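# Lift hopper off grinder inlet and set it on bench

## Task

Remove the feed hopper from the grinder's inlet, place it on the bench next to the grinder, and open the gripper so it is no longer held.

## Robot and tools

Robot: two arms, left_arm and right_arm, each ending in a parallel two-finger gripper. All poses share one world frame with its origin on the table surface midway between the arms; +x runs out across the table, +z is up, and left_arm sits toward +y. The names left and right refer to the arms, not to sides of any picture.

Gripper axes: the fingers extend along the gripper's own +z and close along its own y. The reported end_effector_position is the point between the finger pads, roughly 1 cm short of the tips.

Result lines: the state line reads left_arm: ... | right_arm: ..., giving each gripper's end_effector_position (metres, world frame) and end_effector_quat_wxyz. Reported hand positions can be a little wrong, worse when the arm is stretched far. A Hand target line shows the pose the controller is currently steering that gripper toward. grip_measured is the finger opening on the same -1..+1 scale you command; the last entry of Joint positions is the opening in metres. A pose unreachable line means the clearance check altered or refused the command for the named arm. A FAULT line means that arm stopped. MOTOR HOT appears from 85 °C; at 100 °C an OVER-TEMPERATURE FAULT drops the arm until it cools, so avoid holding a load for long, including while thinking. Joint limits (rad): waist -2.880 to 2.880, shoulder 0.000 to 3.142, elbow 0.000 to 3.019, wrist pitch -1.693 to 1.571, wrist yaw -1.571 to 1.571, wrist roll -2.094 to 2.094.

Row format (used by both execute_actions and move): 14 numbers, each in [-1, 1], always for both arms: left dx, dy, dz, rx, ry, rz, opening, then right dx, dy, dz, rx, ry, rz, opening. The first six of each arm are an offset, not a pose, expressed in that gripper's own axes, measured from the gripper's pose at the start of the action. A value of 1.0 equals 0.6 m of translation or 180 degrees of rotation; rx, ry, rz form a single rotation vector. The opening is absolute, not an offset: +1 is fully open (0.094 m), -1 is closed.

execute_actions(actions): a list of actions run one after another. Each action is a table of up to 15 rows; each row lasts one control step of 1/30 s, and if fewer than 15 rows are given the final row repeats to fill 15 steps. Every row is relative to the action's start pose, not to the preceding row. For the first action in a call, the start pose is the last one reported in a result. An empty list simply returns state and images.

Per-step clipping: each step's commanded pose is limited to within 70 mm and 16 degrees of the measured pose, then reached by damped inverse kinematics that favours position over orientation. Big offsets therefore take several actions; after an action the arm only continues to its last clipped pose, so send the remainder next time. Elbows stop just before full extension.

Sag: arms tend to finish a centimetre or more low. Repeated zero offsets let them drift lower. To hold an arm still, first send the offset back to its desired pose, then zeros afterward, raising the aim if it still droops. Always send the gripper the opening it should keep.

move(target, speed, blocking): target is one 14-number row as above, offsets from the pose in the latest result that shows one. The gripper travels a straight line toward that goal; both arms' paths finish together, lasting 0.5 to 10 s and stopping short if more would be needed. speed is the path's top speed in m/s, 0.002 to 0.5 (default 0.25), with rotation capped at twice that in rad/s; rotation takes the shorter direction. Paths ignore obstacles and the other arm, may lag, stray, or overshoot speed near full reach. Faster contact and targets set deeper past a contact both press harder. The opening is applied when the move begins. Its result adds a move: line with the ending (done, off_target, moving, held, fault) and any limits (paced = clipped pose; held = a check blocked steps, after which the arm may surge), plus each gripper's remaining distance. With blocking=false you get a result after 0.5 s while motion continues; before any other move or execute_actions you must call wait or stop.

wait(seconds): 0 to 10; arms hold their last command; returns early if a running move finishes. stop(): brakes a running move (needs stopping distance); fingers keep moving.

zoom_image(camera, region): region [x0, y0, x1, y1] in pixels, at most 504 by 504, from that camera's latest image. Cameras, all 504x504: cam_head_left, cam_head_right, cam_high, cam_low, cam_left_wrist, cam_right_wrist (wrist cameras are fisheye and move with their hands). Calibration with K and T_world_to_cam is supplied and may be off by a few degrees and millimetres.

finished_scene(scene): pass the current scene number to end it; irreversible, so the hopper must already rest on the bench and be released.

Gripping: to hold, command an opening below grip_measured, about 0.03 lower for a firm grip, less for a lighter one. Finger force tops out near 50 to 62 N per pad, less on thin parts; first contact can spike. Readings may be off by about 1 mm.

Avoid: knocking or placing anything off the table (fails the task), drops, slips, slams, hard pushes, and the two arms striking or pressing each other. Expect occasional brief tugs on held parts or shoves on loose ones.

Each tool is called after "Emit:" by a JSON object that holds its "op" and its "data", one argument or row to a line.

## Session

Emit:
{"op": "execute_actions", "data": {
  "actions": []
}}

Scene clock: 0.00 s.
left_arm: end_effector_position=(+0.4788, +0.5812, +0.3424) grip_measured=+1.000 end_effector_quat_wxyz=(+0.227, -0.503, +0.808, -0.206) | right_arm: end_effector_position=(+0.6678, -0.2034, +0.2514) grip_measured=+1.000 end_effector_quat_wxyz=(+0.169, +0.712, +0.674, +0.102)
Joint positions: left_arm=[ 0.751  1.566  1.675 -1.313  0.517 -0.384  0.094] | right_arm=[ 0.218  1.796  1.783 -1.208  0.194  1.841  0.094]
Joint velocities: left_arm=[-0.005  0.005  0.017 -0.007 -0.095 -0.095  0.   ] | right_arm=[-0.005  0.005 -0.002  0.002 -0.007 -0.051  0.   ]
Motor temperatures (°C, as the motors report them): left_arm=[20 22 30 19 20 19] | right_arm=[19 21 44 19 20 19]
Hand target (left_arm): +0.482, +0.584, +0.361; +0.247, -0.497, +0.808, -0.201
Hand target (right_arm): +0.674, -0.202, +0.260; +0.174, +0.712, +0.672, +0.111
camera_calibration (this result's frames):
cam_left_wrist: T_world_to_cam=[[0.716425, -0.416463, 0.559726, -0.29151], [-0.655824, -0.675672, 0.336693, 0.595758], [0.237972, -0.608297, -0.757195, 0.625223], [0, 0, 0, 1]] pos_world=[0.450772, 0.661456, 0.435994]
cam_right_wrist: T_world_to_cam=[[-0.927722, 0.00416378, -0.37325, 0.713421], [-0.180133, 0.870805, 0.457439, 0.185349], [0.326933, 0.491611, -0.807115, 0.206303], [0, 0, 0, 1]] pos_world=[0.627796, -0.265794, 0.348009]

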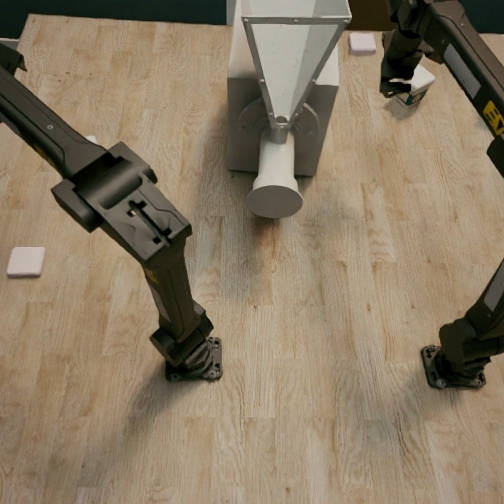

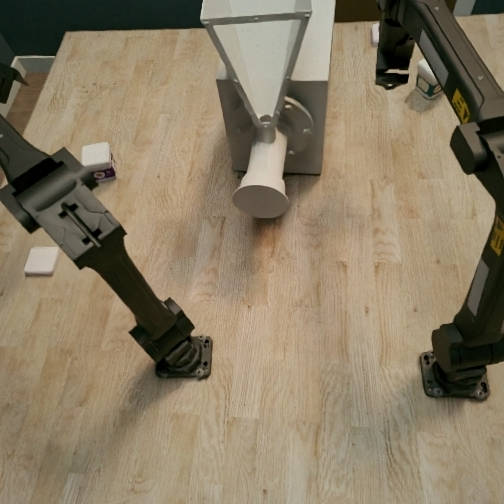

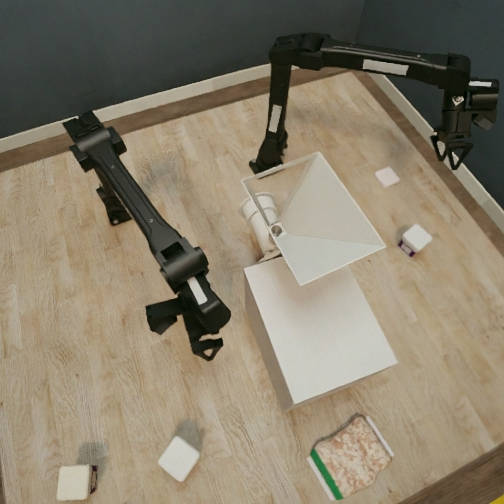

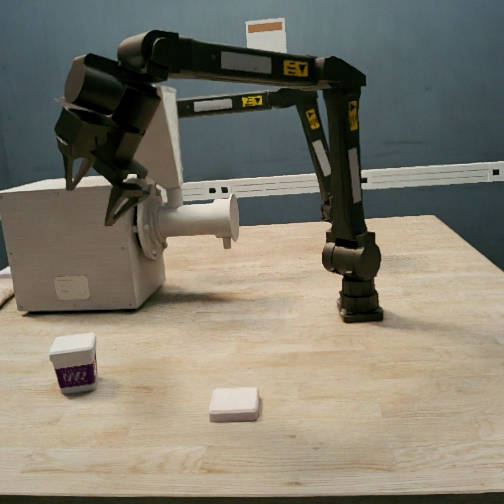

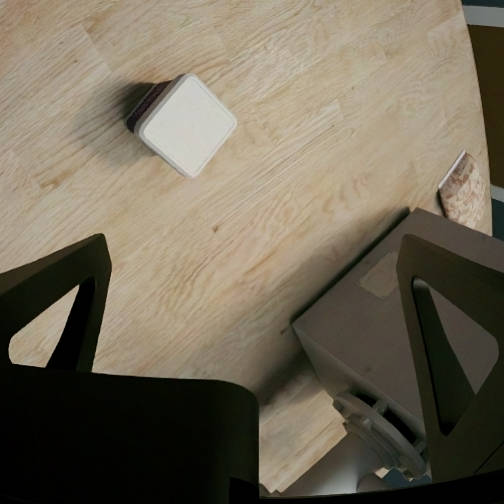

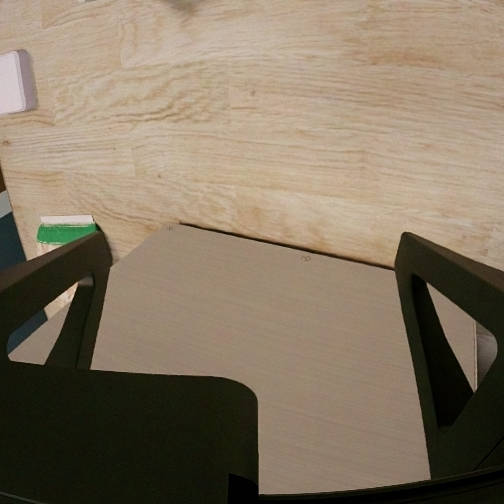

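Emit:
{"op": "zoom_image", "data": {
  "camera": "cam_high",
  "region": [200, 120, 440, 330]
}}

Emit:
{"op": "zoom_image", "data": {
  "camera": "cam_head_left",
  "region": [180, 0, 400, 230]
}}

Emit:
{"op": "zoom_image", "data": {
  "camera": "cam_head_right",
  "region": [160, 0, 380, 230]
}}

Emit:
{"op": "zoom_image", "data": {
  "camera": "cam_low",
  "region": [0, 60, 280, 320]
}}

Region (200, 120, 440, 330) of cam_high's 504x504 image, scaled by 2.100, with more detail than that image has; it fills the top 441 rows of this view, and the rest is white.

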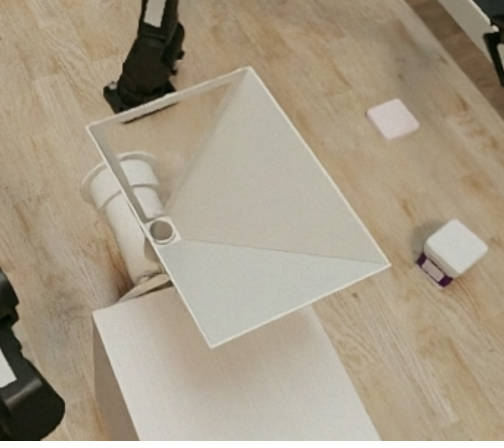

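Region (180, 0, 400, 230) of cam_head_left's 504x504 image, scaled by 2.191, with more detail than that image has; it fills the left 482 columns of this view, and the rest is white.

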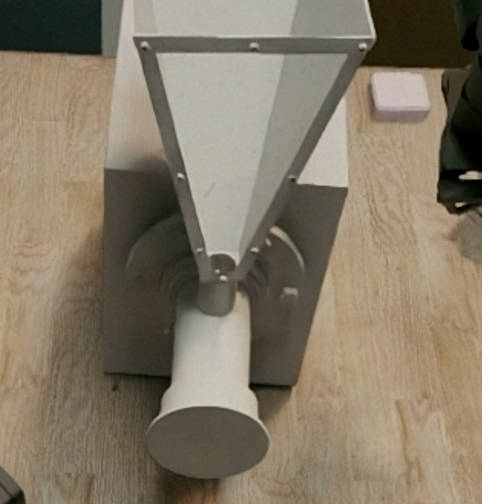

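Region (160, 0, 380, 230) of cam_head_right's 504x504 image, scaled by 2.191, with more detail than that image has; it fills the left 482 columns of this view, and the rest is white.

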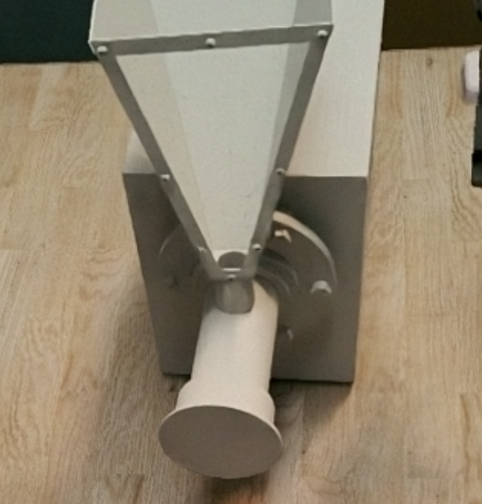

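Region (0, 60, 280, 320) of cam_low's 504x504 image, scaled by 1.800, with more detail than that image has; it fills the top 468 rows of this view, and the rest is white.

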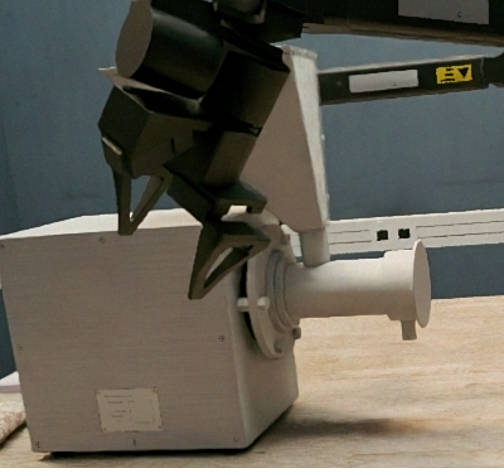

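Emit:
{"op": "zoom_image", "data": {
  "camera": "cam_head_left",
  "region": [220, 0, 360, 140]
}}

Emit:
{"op": "zoom_image", "data": {
  "camera": "cam_low",
  "region": [100, 60, 260, 270]
}}

Region (220, 0, 360, 140) of cam_head_left's 504x504 image, scaled by 3.600, with more detail than that image has.

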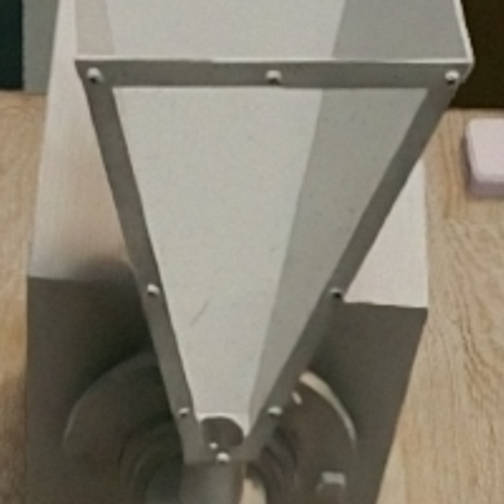

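Region (100, 60, 260, 270) of cam_low's 504x504 image, scaled by 2.400, with more detail than that image has; it fills the left 384 columns of this view, and the rest is white.

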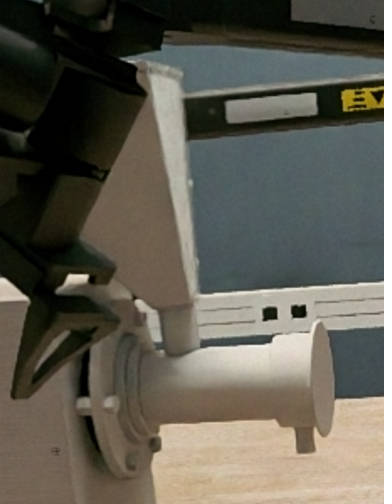

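Emit:
{"op": "move", "data": {
  "target": [0.733,-0.107,-0.067,0.202,-0.121,0.454,0.2, 0.017,-0.030,-0.681,-0.231,0.099,-0.496,0.0],
  "speed": 0.4
}}

Scene clock: 123.00 s.
left_arm: end_effector_position=(+0.3239, +0.1681, +0.3238) grip_measured=+0.203 end_effector_quat_wxyz=(+0.557, +0.187, +0.795, -0.153) | right_arm: end_effector_position=(+0.4952, -0.1433, +0.6041) grip_measured=+0.002 end_effector_quat_wxyz=(+0.302, -0.071, +0.914, +0.260)
Joint positions: left_arm=[ 0.001  0.374  0.579 -0.603  0.54   0.176  0.057] | right_arm=[ 0.227  1.464  2.218 -1.579 -0.379  0.253  0.047]
Joint velocities: left_arm=[-0.005 -0.024  0.002 -0.017 -0.051 -0.051 -0.001] | right_arm=[-0.005 -0.005  0.007  0.007 -0.007 -0.051 -0.   ]
Motor temperatures (°C, as the motors report them): left_arm=[20 23 35 19 20 19] | right_arm=[19 24 50 19 20 19]
Hand target (left_arm): +0.325, +0.166, +0.332; +0.569, +0.197, +0.785, -0.147
Hand target (right_arm): +0.495, -0.148, +0.618; +0.316, -0.072, +0.910, +0.260
Off the commanded pose (left_arm): 0.020 m, 2 deg.
Off the commanded pose (right_arm): 0.018 m, 1 deg.
move: off_target (left_arm, right_arm)
camera_calibration (this result's frames):
cam_left_wrist: T_world_to_cam=[[-0.468432, -0.883126, 0.0256857, 0.293018], [-0.729403, 0.370162, -0.575284, 0.364625], [0.49854, -0.288217, -0.817551, 0.277969], [0, 0, 0, 1]] pos_world=[0.264639, 0.203917, 0.42949]
cam_right_wrist: T_world_to_cam=[[0.31013, -0.856493, -0.4126, -0.0278288], [-0.949767, -0.298294, -0.0946777, 0.487798], [-0.0419853, 0.421236, -0.905979, 0.750145], [0, 0, 0, 1]] pos_world=[0.50342, -0.194316, 0.714317]

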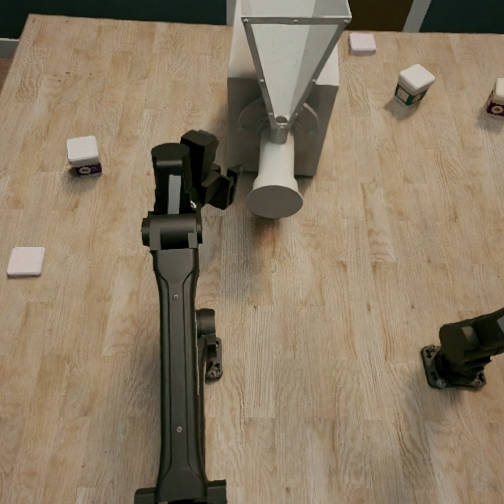

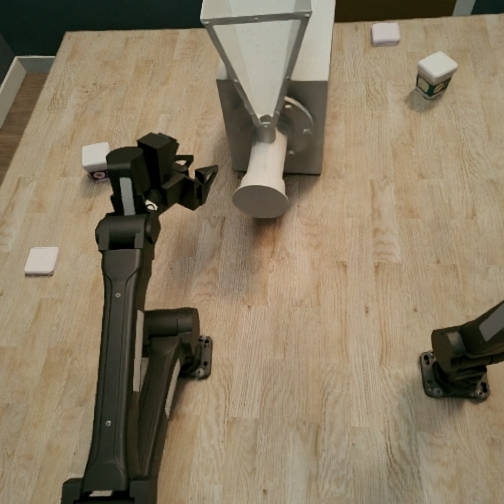

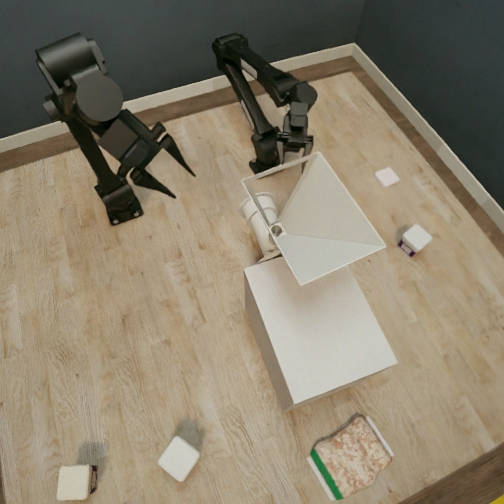

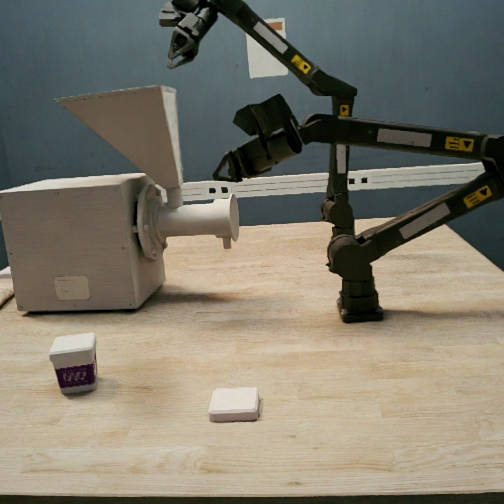

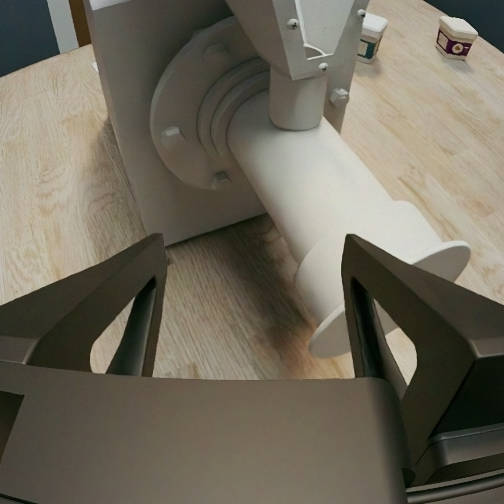

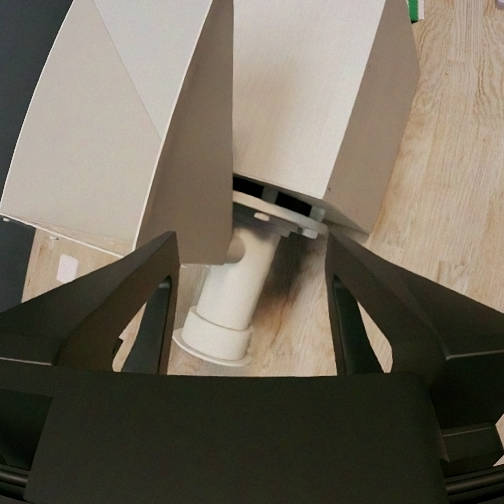

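Emit:
{"op": "move", "data": {
  "target": [-0.052,-0.050,0.178,0,0,0,0.3, 0.093,0.177,0.066,-0.1607,0.064,-0.356,0.0],
  "speed": 0.35
}}

Scene clock: 160.23 s.
left_arm: end_effector_position=(+0.3969, +0.0991, +0.2815) grip_measured=+0.297 end_effector_quat_wxyz=(+0.529, +0.187, +0.814, -0.146) | right_arm: end_effector_position=(+0.4411, -0.0337, +0.5781) grip_measured=+0.002 end_effector_quat_wxyz=(+0.321, -0.602, +0.682, +0.263)
Joint positions: left_arm=[-0.356  0.694  0.576 -0.298  0.198  0.044  0.061] | right_arm=[ 0.384  1.543  2.23  -1.697 -0.686 -0.826  0.047]
Joint velocities: left_arm=[-0.005  0.005 -0.002 -0.012 -0.037 -0.066 -0.001] | right_arm=[-0.015 -0.005 -0.002 -0.017 -0.022 -0.037  0.   ]
Motor temperatures (°C, as the motors report them): left_arm=[20 22 34 19 19 19] | right_arm=[19 23 49 19 20 19]
Hand target (left_arm): +0.405, +0.092, +0.319; +0.557, +0.187, +0.794, -0.154
Hand target (right_arm): +0.441, -0.030, +0.590; +0.332, -0.609, +0.672, +0.259
Off the commanded pose (left_arm): 0.040 m, 4 deg.
Off the commanded pose (right_arm): 0.013 m, 6 deg.
joint sent to its limit (right arm) — the command would take joint 4 (wrist pitch) past its lower limit, so that joint was sent only as far as its limit.
move: off_target (left_arm, right_arm)
camera_calibration (this result's frames):
cam_left_wrist: T_world_to_cam=[[-0.461646, -0.886533, 0.030708, 0.263552], [-0.76629, 0.381115, -0.517253, 0.416289], [0.446858, -0.262319, -0.855281, 0.215721], [0, 0, 0, 1]] pos_world=[0.344269, 0.131582, 0.391736]
cam_right_wrist: T_world_to_cam=[[0.991539, -0.11844, 0.0531309, -0.472828], [-0.102883, -0.966599, -0.234737, 0.151518], [0.0791585, 0.227285, -0.970606, 0.655597], [0, 0, 0, 1]] pos_world=[0.432519, -0.058552, 0.697015]

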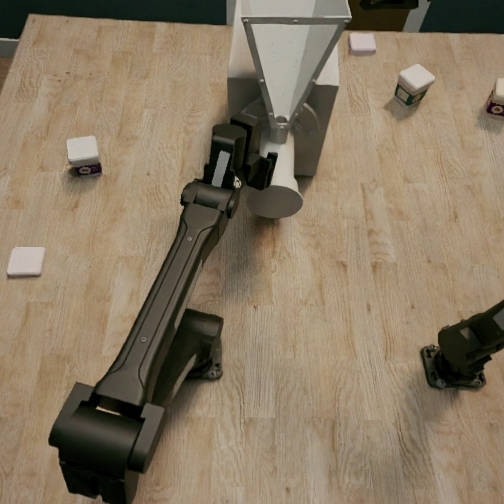

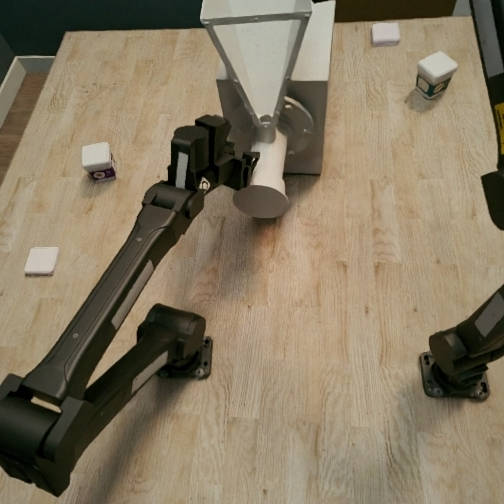

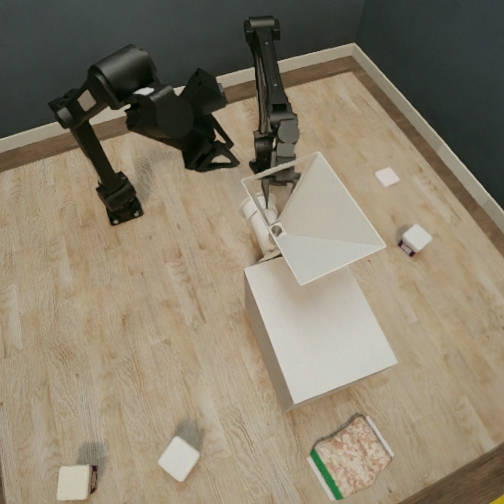

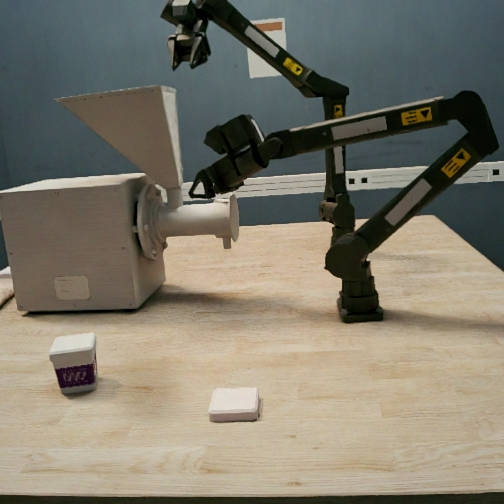

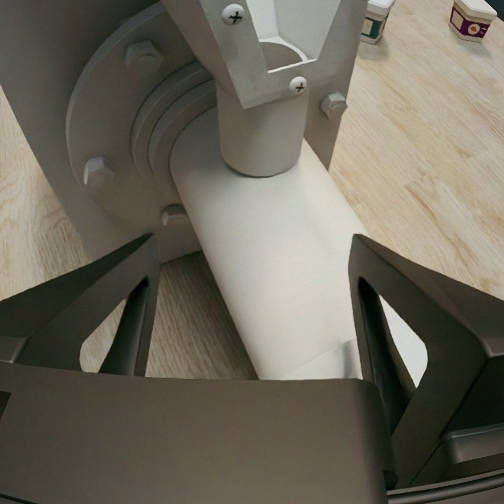

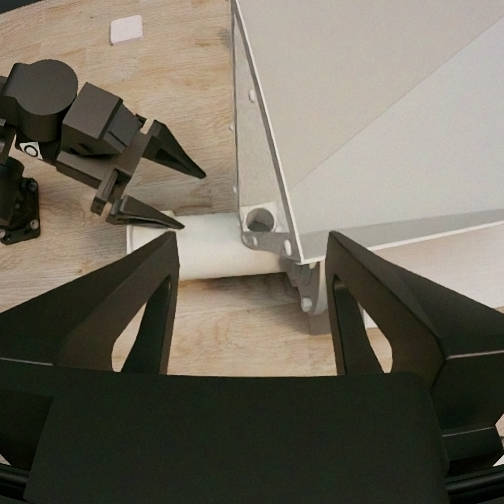

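Emit:
{"op": "execute_actions", "data": {
  "actions": [
    [[-0.042,-0.003,0.055,0,-0.02,0,0.3, 0.011,-0.037,0.045,-0.058,-0.006,-0.038,0.0]],
    [[-0.035,-0.003,0.05,0,-0.015,0,0.3, -0.012,0,-0.01,-0.015,0,-0.01,0.0]]
  ]
}}

Scene clock: 207.87 s.
left_arm: end_effector_position=(+0.4508, +0.0759, +0.2631) grip_measured=+0.297 end_effector_quat_wxyz=(+0.545, +0.176, +0.807, -0.148) | right_arm: end_effector_position=(+0.4646, -0.0149, +0.5563) grip_measured=+0.002 end_effector_quat_wxyz=(-0.330, +0.647, -0.609, -0.318)
Joint positions: left_arm=[-0.39   0.916  0.598 -0.059  0.155  0.011  0.061] | right_arm=[ 0.357  1.626  2.23  -1.699 -0.86  -1.021  0.047]
Joint velocities: left_arm=[ 0.005  0.005  0.007  0.012  0.051 -0.022 -0.   ] | right_arm=[-0.015 -0.005 -0.007 -0.002  0.051 -0.022 -0.   ]
Motor temperatures (°C, as the motors report them): left_arm=[20 22 38 19 19 19] | right_arm=[19 23 49 19 20 19]
Hand target (left_arm): +0.457, +0.068, +0.272; +0.549, +0.181, +0.802, -0.149
Hand target (right_arm): +0.467, -0.017, +0.562; -0.336, +0.648, -0.607, -0.315
Off the commanded pose (left_arm): 0.013 m, 1 deg.
Off the commanded pose (right_arm): 0.007 m, 2 deg.
joint sent to its limit (right arm) — the command would take joint 4 (wrist pitch) past its lower limit, so that joint was sent only as far as its limit.
camera_calibration (this result's frames):
cam_left_wrist: T_world_to_cam=[[-0.446807, -0.893849, 0.0373741, 0.260486], [-0.757163, 0.35557, -0.547973, 0.462844], [0.476516, -0.273137, -0.835661, 0.152139], [0, 0, 0, 1]] pos_world=[0.394338, 0.109816, 0.371027]
cam_right_wrist: T_world_to_cam=[[0.996288, 0.0559129, 0.0654533, -0.499254], [0.0742982, -0.942522, -0.325779, 0.135672], [0.043476, 0.329432, -0.943178, 0.631148], [0, 0, 0, 1]] pos_world=[0.459881, -0.0521321, 0.672162]

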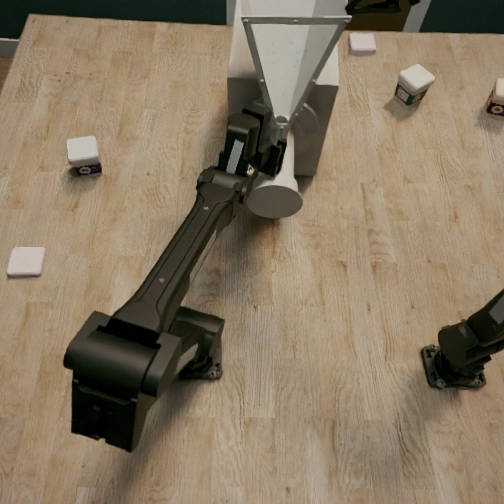

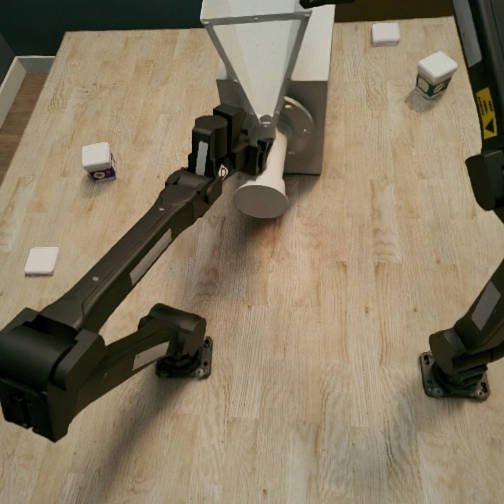

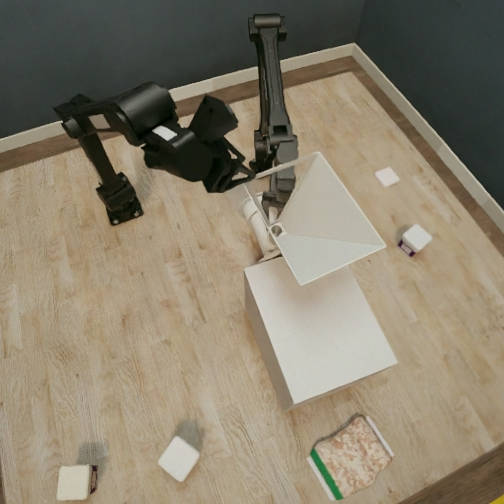

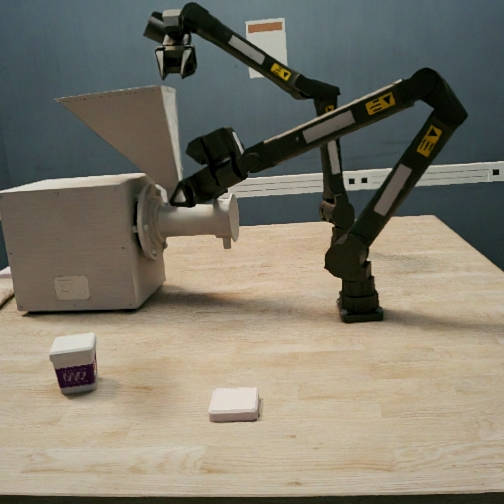

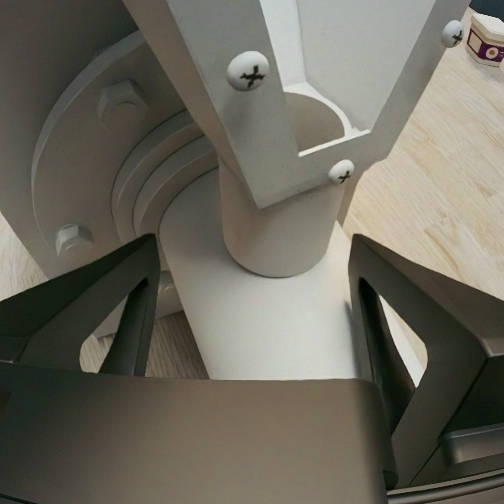

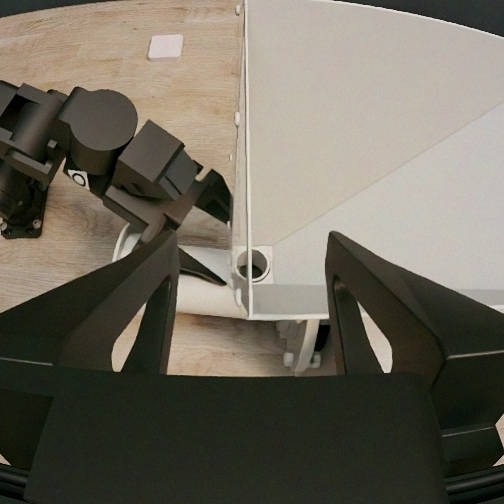

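Emit:
{"op": "execute_actions", "data": {
  "actions": [
    [[-0.02,-0.02,0.012,0,-0.01,0,0.3, 0.008,0.0016,0.062,0,0,0,0.0]],
    [[-0.02,-0.003,0.03,0,-0.01,0,0.3, 0.008,0.0016,0.058,0,0,0,0.0]]
  ]
}}

Scene clock: 238.20 s.
left_arm: end_effector_position=(+0.4620, +0.0644, +0.2572) grip_measured=+0.297 end_effector_quat_wxyz=(+0.553, +0.169, +0.803, -0.144) | right_arm: end_effector_position=(+0.4572, +0.0344, +0.5158) grip_measured=+0.002 end_effector_quat_wxyz=(-0.335, +0.654, -0.600, -0.316)
Joint positions: left_arm=[-0.425  0.972  0.599  0.017  0.108 -0.008  0.061] | right_arm=[ 0.458  1.57   2.024 -1.449 -0.814 -0.915  0.047]
Joint velocities: left_arm=[ 0.005 -0.005  0.022  0.002 -0.007 -0.022  0.002] | right_arm=[-0.015  0.015 -0.012 -0.027  0.066  0.037 -0.001]
Motor temperatures (°C, as the motors report them): left_arm=[20 22 35 19 19 19] | right_arm=[19 23 47 19 20 19]
Hand target (left_arm): +0.468, +0.056, +0.269; +0.562, +0.173, +0.795, -0.147
Hand target (right_arm): +0.460, +0.038, +0.504; -0.324, +0.650, -0.608, -0.319
Off the commanded pose (left_arm): 0.016 m, 1 deg.
Off the commanded pose (right_arm): 0.012 m, 2 deg.
camera_calibration (this result's frames):
cam_left_wrist: T_world_to_cam=[[-0.432434, -0.900946, 0.036019, 0.24962], [-0.753456, 0.339123, -0.563294, 0.475466], [0.495282, -0.270726, -0.825471, 0.127201], [0, 0, 0, 1]] pos_world=[0.403187, 0.0980899, 0.363836]
cam_right_wrist: T_world_to_cam=[[0.993627, 0.0721052, 0.0866403, -0.502186], [0.0968531, -0.939354, -0.328987, 0.160724], [0.0576643, 0.335282, -0.940351, 0.568805], [0, 0, 0, 1]] pos_world=[0.450619, -0.00352261, 0.631262]

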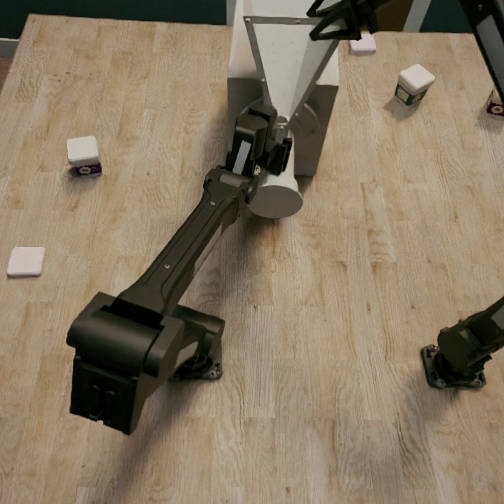

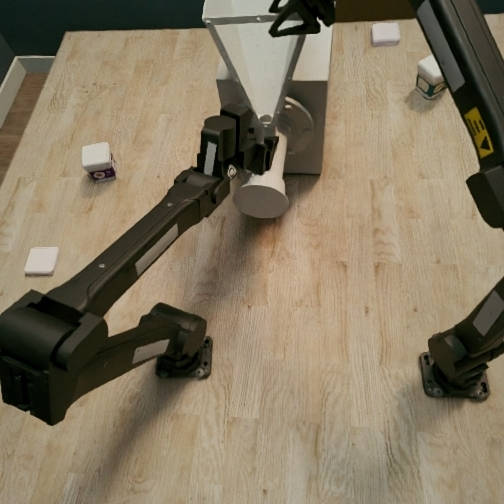

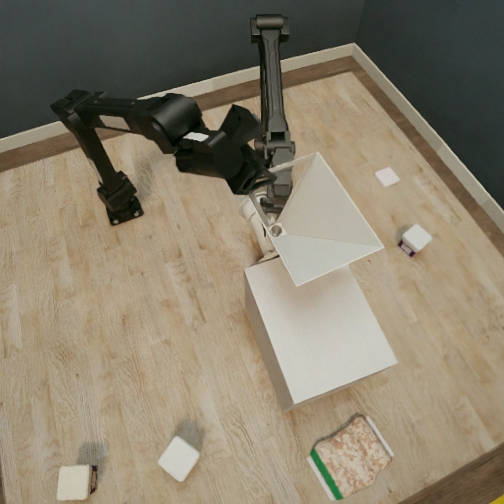

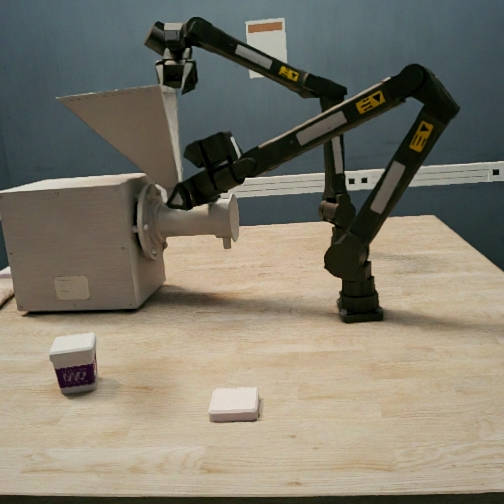

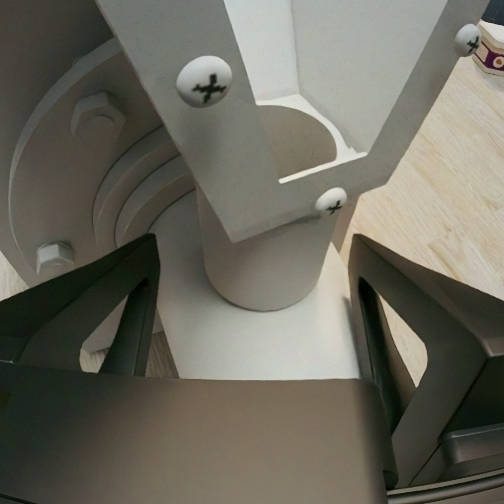

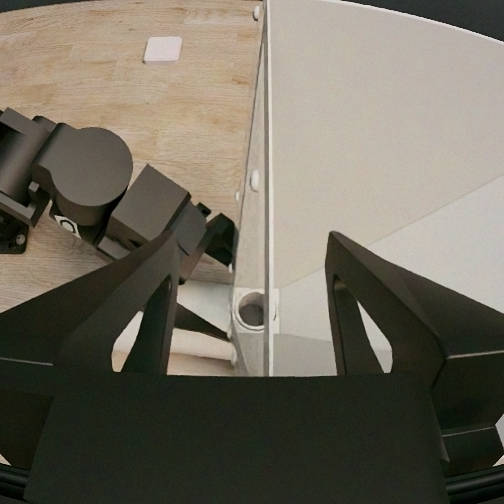

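Emit:
{"op": "execute_actions", "data": {
  "actions": [
    [[-0.03,-0.014,0.03,0,-0.008,0,0.3, 0.018,0.006,0.016,0,0,0,0.0]],
    [[-0.018,0,0.004,0,-0.005,0,0.3, -0.008,0,-0.006,0,0,0,-0.6]]
  ]
}}

Scene clock: 252.87 s.
left_arm: end_effector_position=(+0.4700, +0.0561, +0.2557) grip_measured=+0.297 end_effector_quat_wxyz=(+0.555, +0.165, +0.802, -0.143) | right_arm: end_effector_position=(+0.4513, +0.0316, +0.5149) grip_measured=-0.598 end_effector_quat_wxyz=(-0.347, +0.657, -0.593, -0.312)
Joint positions: left_arm=[-0.446  1.009  0.614  0.045  0.082 -0.019  0.061] | right_arm=[ 0.458  1.534  1.97  -1.403 -0.815 -0.916  0.019]
Joint velocities: left_arm=[-0.005 -0.005  0.002 -0.017 -0.007  0.022 -0.   ] | right_arm=[ 0.005 -0.005  0.007 -0.007  0.007  0.007  0.   ]
Motor temperatures (°C, as the motors report them): left_arm=[20 22 35 19 19 19] | right_arm=[19 23 46 19 20 19]
Hand target (left_arm): +0.475, +0.054, +0.265; +0.562, +0.164, +0.798, -0.144
Hand target (right_arm): +0.451, +0.031, +0.520; -0.347, +0.656, -0.593, -0.312
Off the commanded pose (left_arm): 0.011 m, 1 deg.
Off the commanded pose (right_arm): 0.006 m, 0 deg.
camera_calibration (this result's frames):
cam_left_wrist: T_world_to_cam=[[-0.425862, -0.904044, 0.0366881, 0.242602], [-0.754056, 0.332214, -0.566597, 0.485012], [0.500041, -0.268957, -0.823178, 0.116837], [0, 0, 0, 1]] pos_world=[0.410617, 0.0896189, 0.362083]
cam_right_wrist: T_world_to_cam=[[0.990987, 0.0723934, 0.112709, -0.508379], [0.106902, -0.934424, -0.339742, 0.159141], [0.0807232, 0.348729, -0.933741, 0.555075], [0, 0, 0, 1]] pos_world=[0.441977, -0.00806188, 0.629662]

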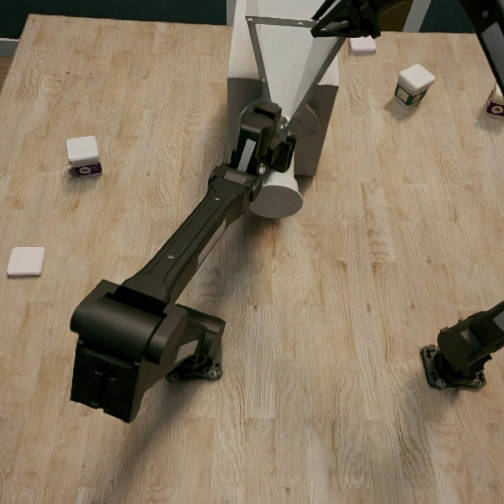

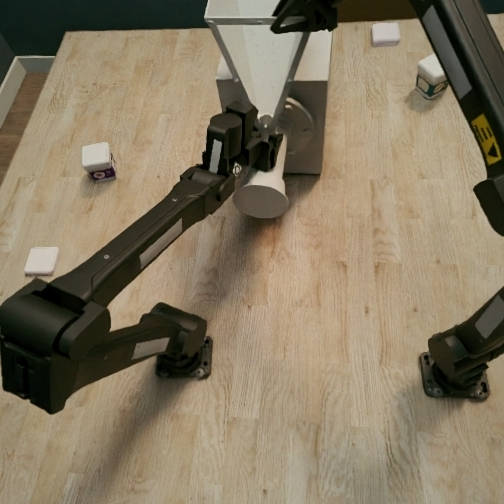

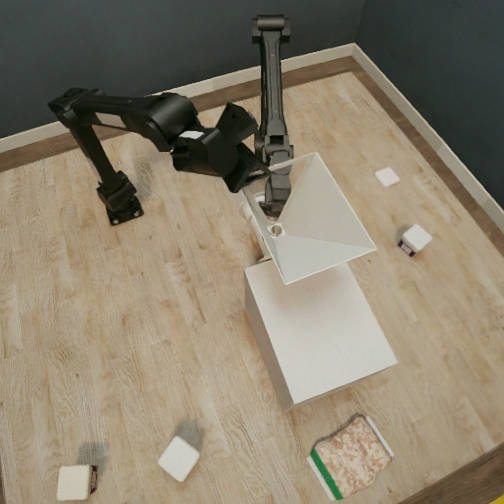

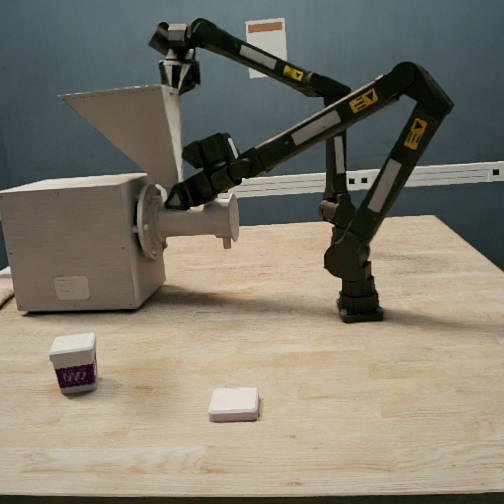

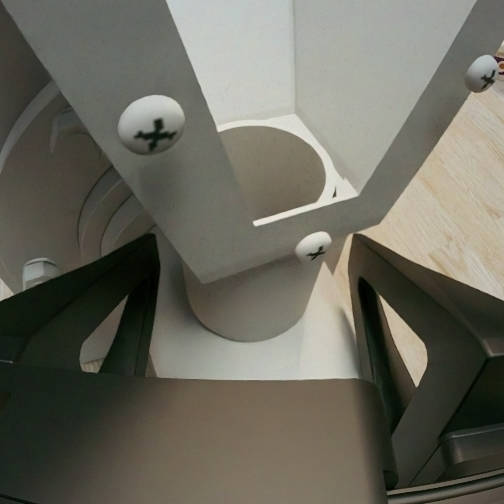

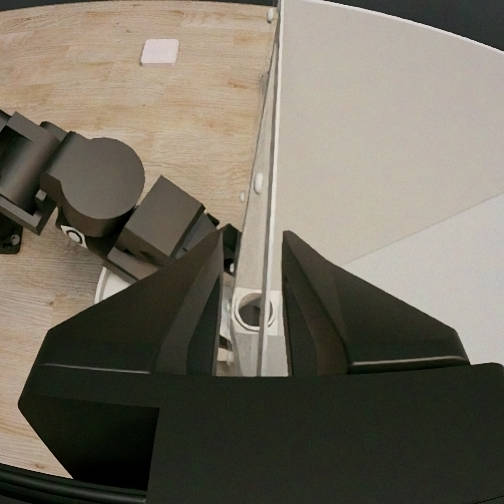

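Emit:
{"op": "execute_actions", "data": {
  "actions": [
    [[-0.015,0,0.004,0,-0.005,0,-0.1, 0.035,-0.003,0.04,0,0,0,-0.6]],
    [[-0.015,0,0.004,0,-0.005,0,-0.21, 0.0,0,0.0,0,0,0,-0.6]]
  ]
}}

Scene clock: 267.93 s.
left_arm: end_effector_position=(+0.4709, +0.0565, +0.2573) grip_measured=-0.182 end_effector_quat_wxyz=(+0.558, +0.161, +0.801, -0.144) | right_arm: end_effector_position=(+0.4493, +0.0320, +0.5164) grip_measured=-0.598 end_effector_quat_wxyz=(-0.379, +0.661, -0.573, -0.301)
Joint positions: left_arm=[-0.446  1.009  0.614  0.052  0.076 -0.026  0.038] | right_arm=[ 0.461  1.488  1.897 -1.299 -0.817 -0.918  0.019]
Joint velocities: left_arm=[-0.005  0.005 -0.022 -0.007  0.037 -0.095 -0.001] | right_arm=[-0.005  0.005 -0.007 -0.002 -0.066  0.022 -0.001]
Motor temperatures (°C, as the motors report them): left_arm=[20 22 35 19 19 19] | right_arm=[19 23 47 19 20 19]
Hand target (left_arm): +0.475, +0.054, +0.265; +0.563, +0.162, +0.797, -0.146
Hand target (right_arm): +0.450, +0.032, +0.515; -0.376, +0.661, -0.575, -0.302
Off the commanded pose (left_arm): 0.009 m, 1 deg.
Off the commanded pose (right_arm): 0.002 m, 0 deg.
camera_calibration (this result's frames):
cam_left_wrist: T_world_to_cam=[[-0.419486, -0.90681, 0.0415563, 0.239227], [-0.753987, 0.322567, -0.572236, 0.488431], [0.505505, -0.271378, -0.819035, 0.114366], [0, 0, 0, 1]] pos_world=[0.41081, 0.0904183, 0.363226]
cam_right_wrist: T_world_to_cam=[[0.980537, 0.0708481, 0.183108, -0.538136], [0.134896, -0.920742, -0.366112, 0.160909], [0.142657, 0.383687, -0.912378, 0.516482], [0, 0, 0, 1]] pos_world=[0.432276, -0.0118861, 0.628674]

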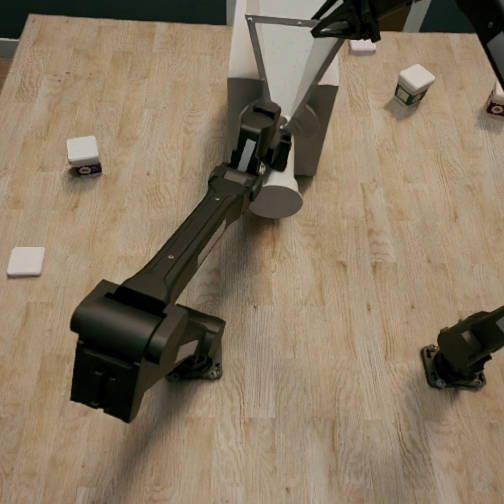

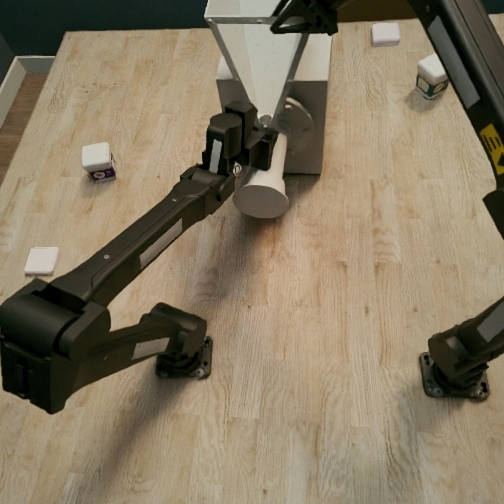

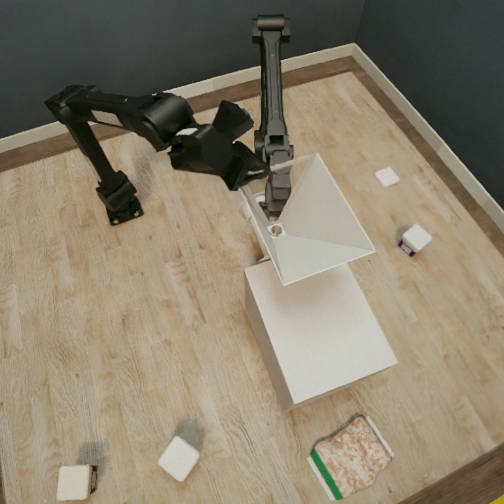

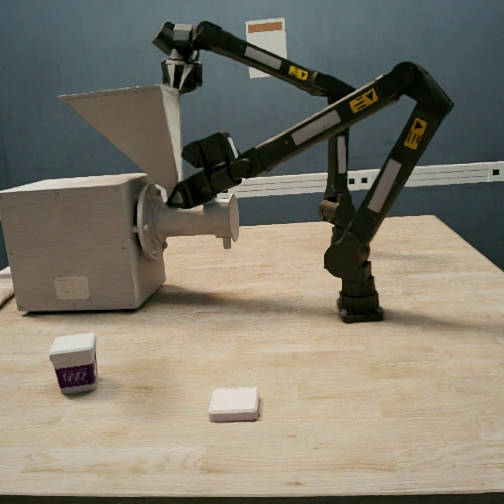

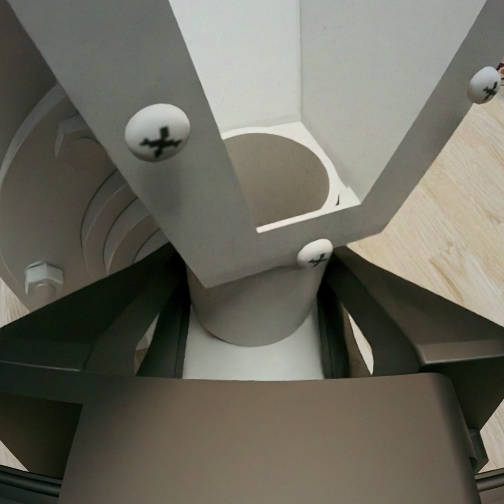

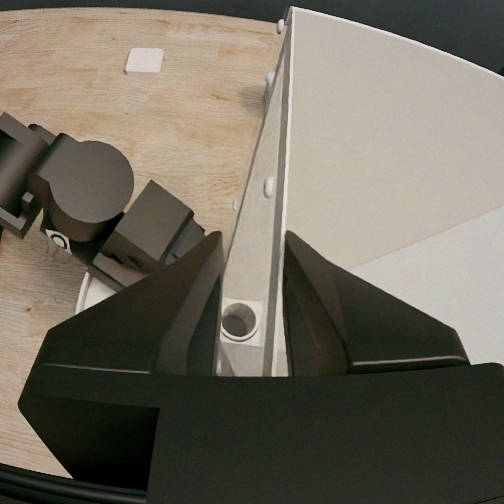

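Emit:
{"op": "execute_actions", "data": {
  "actions": [
    [[-0.015,0,0.004,0,-0.005,0,-0.2, -0.013,-0.028,-0.010,-0.0166,0.0167,0.0337,0.2]],
    [[-0.015,0,0.004,0,-0.005,0,-0.2, 0.029,0,0.045,0,0,0,0.2]]
  ]
}}

Scene clock: 284.10 s.
left_arm: end_effector_position=(+0.4710, +0.0566, +0.2575) grip_measured=-0.183 end_effector_quat_wxyz=(+0.558, +0.159, +0.801, -0.144) | right_arm: end_effector_position=(+0.4547, +0.0362, +0.5136) grip_measured=+0.199 end_effector_quat_wxyz=(-0.349, +0.654, -0.594, -0.312)
Joint positions: left_arm=[-0.446  1.009  0.614  0.053  0.076 -0.03   0.038] | right_arm=[ 0.464  1.541  1.972 -1.385 -0.811 -0.9    0.056]
Joint velocities: left_arm=[-0.005 -0.005 -0.002 -0.027 -0.022  0.022  0.001] | right_arm=[-0.015 -0.024 -0.012 -0.012 -0.007 -0.037 -0.   ]
Motor temperatures (°C, as the motors report them): left_arm=[20 22 34 19 19 19] | right_arm=[19 23 46 19 20 19]
Hand target (left_arm): +0.476, +0.055, +0.265; +0.564, +0.158, +0.797, -0.146
Hand target (right_arm): +0.457, +0.046, +0.487; -0.319, +0.649, -0.610, -0.324
Off the commanded pose (left_arm): 0.009 m, 1 deg.
Off the commanded pose (right_arm): 0.029 m, 4 deg.
camera_calibration (this result's frames):
cam_left_wrist: T_world_to_cam=[[-0.417966, -0.907349, 0.04497, 0.237724], [-0.754973, 0.319389, -0.572719, 0.489353], [0.505293, -0.273328, -0.818517, 0.114552], [0, 0, 0, 1]] pos_world=[0.410926, 0.0907154, 0.363334]
cam_right_wrist: T_world_to_cam=[[0.991452, 0.0659821, 0.11256, -0.511777], [0.101045, -0.934077, -0.342477, 0.166744], [0.0825423, 0.350923, -0.932759, 0.550588], [0, 0, 0, 1]] pos_world=[0.445107, -0.00369437, 0.628278]

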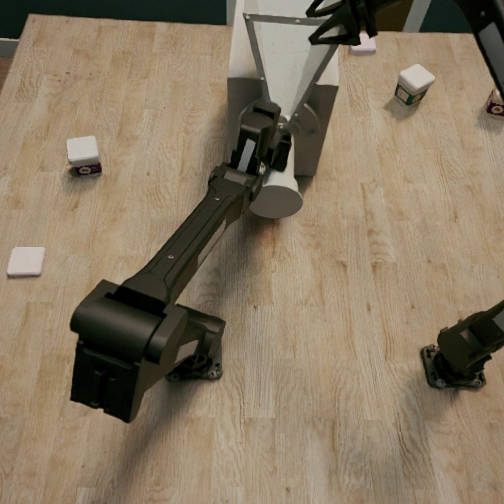

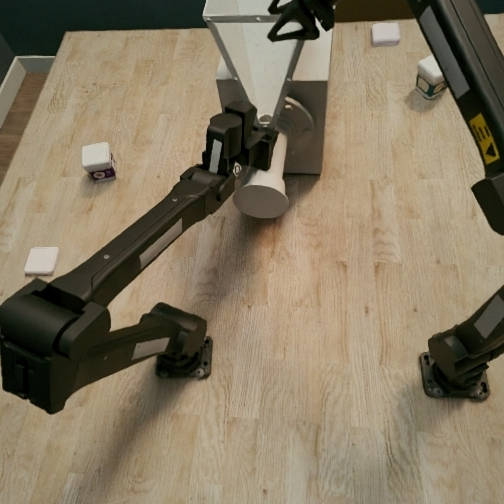

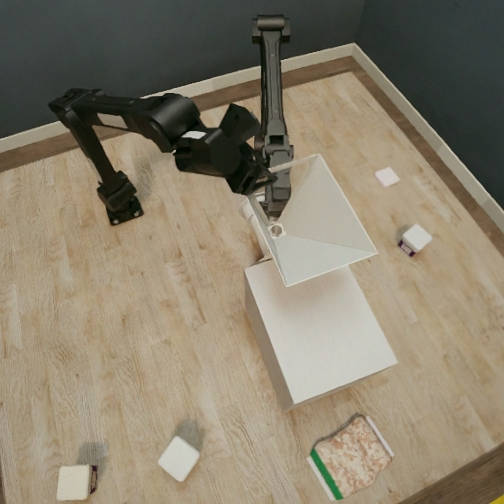

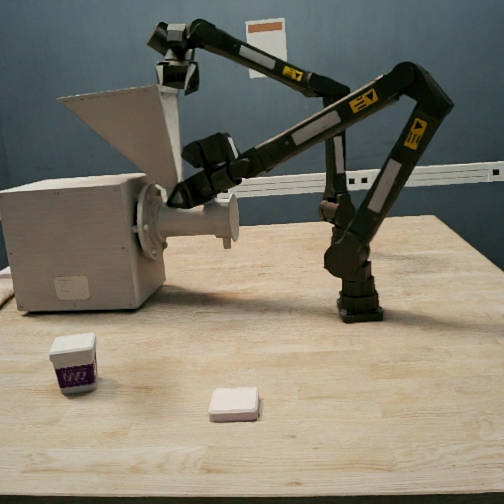

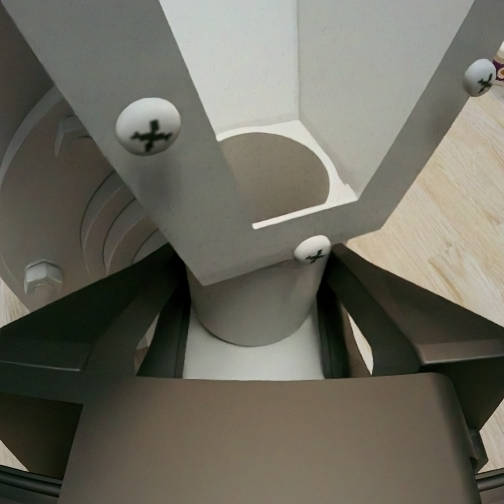

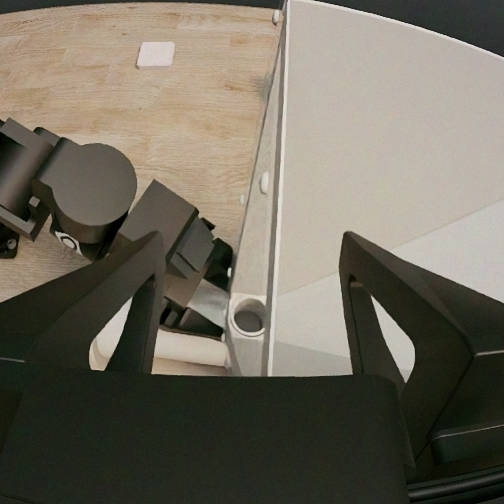

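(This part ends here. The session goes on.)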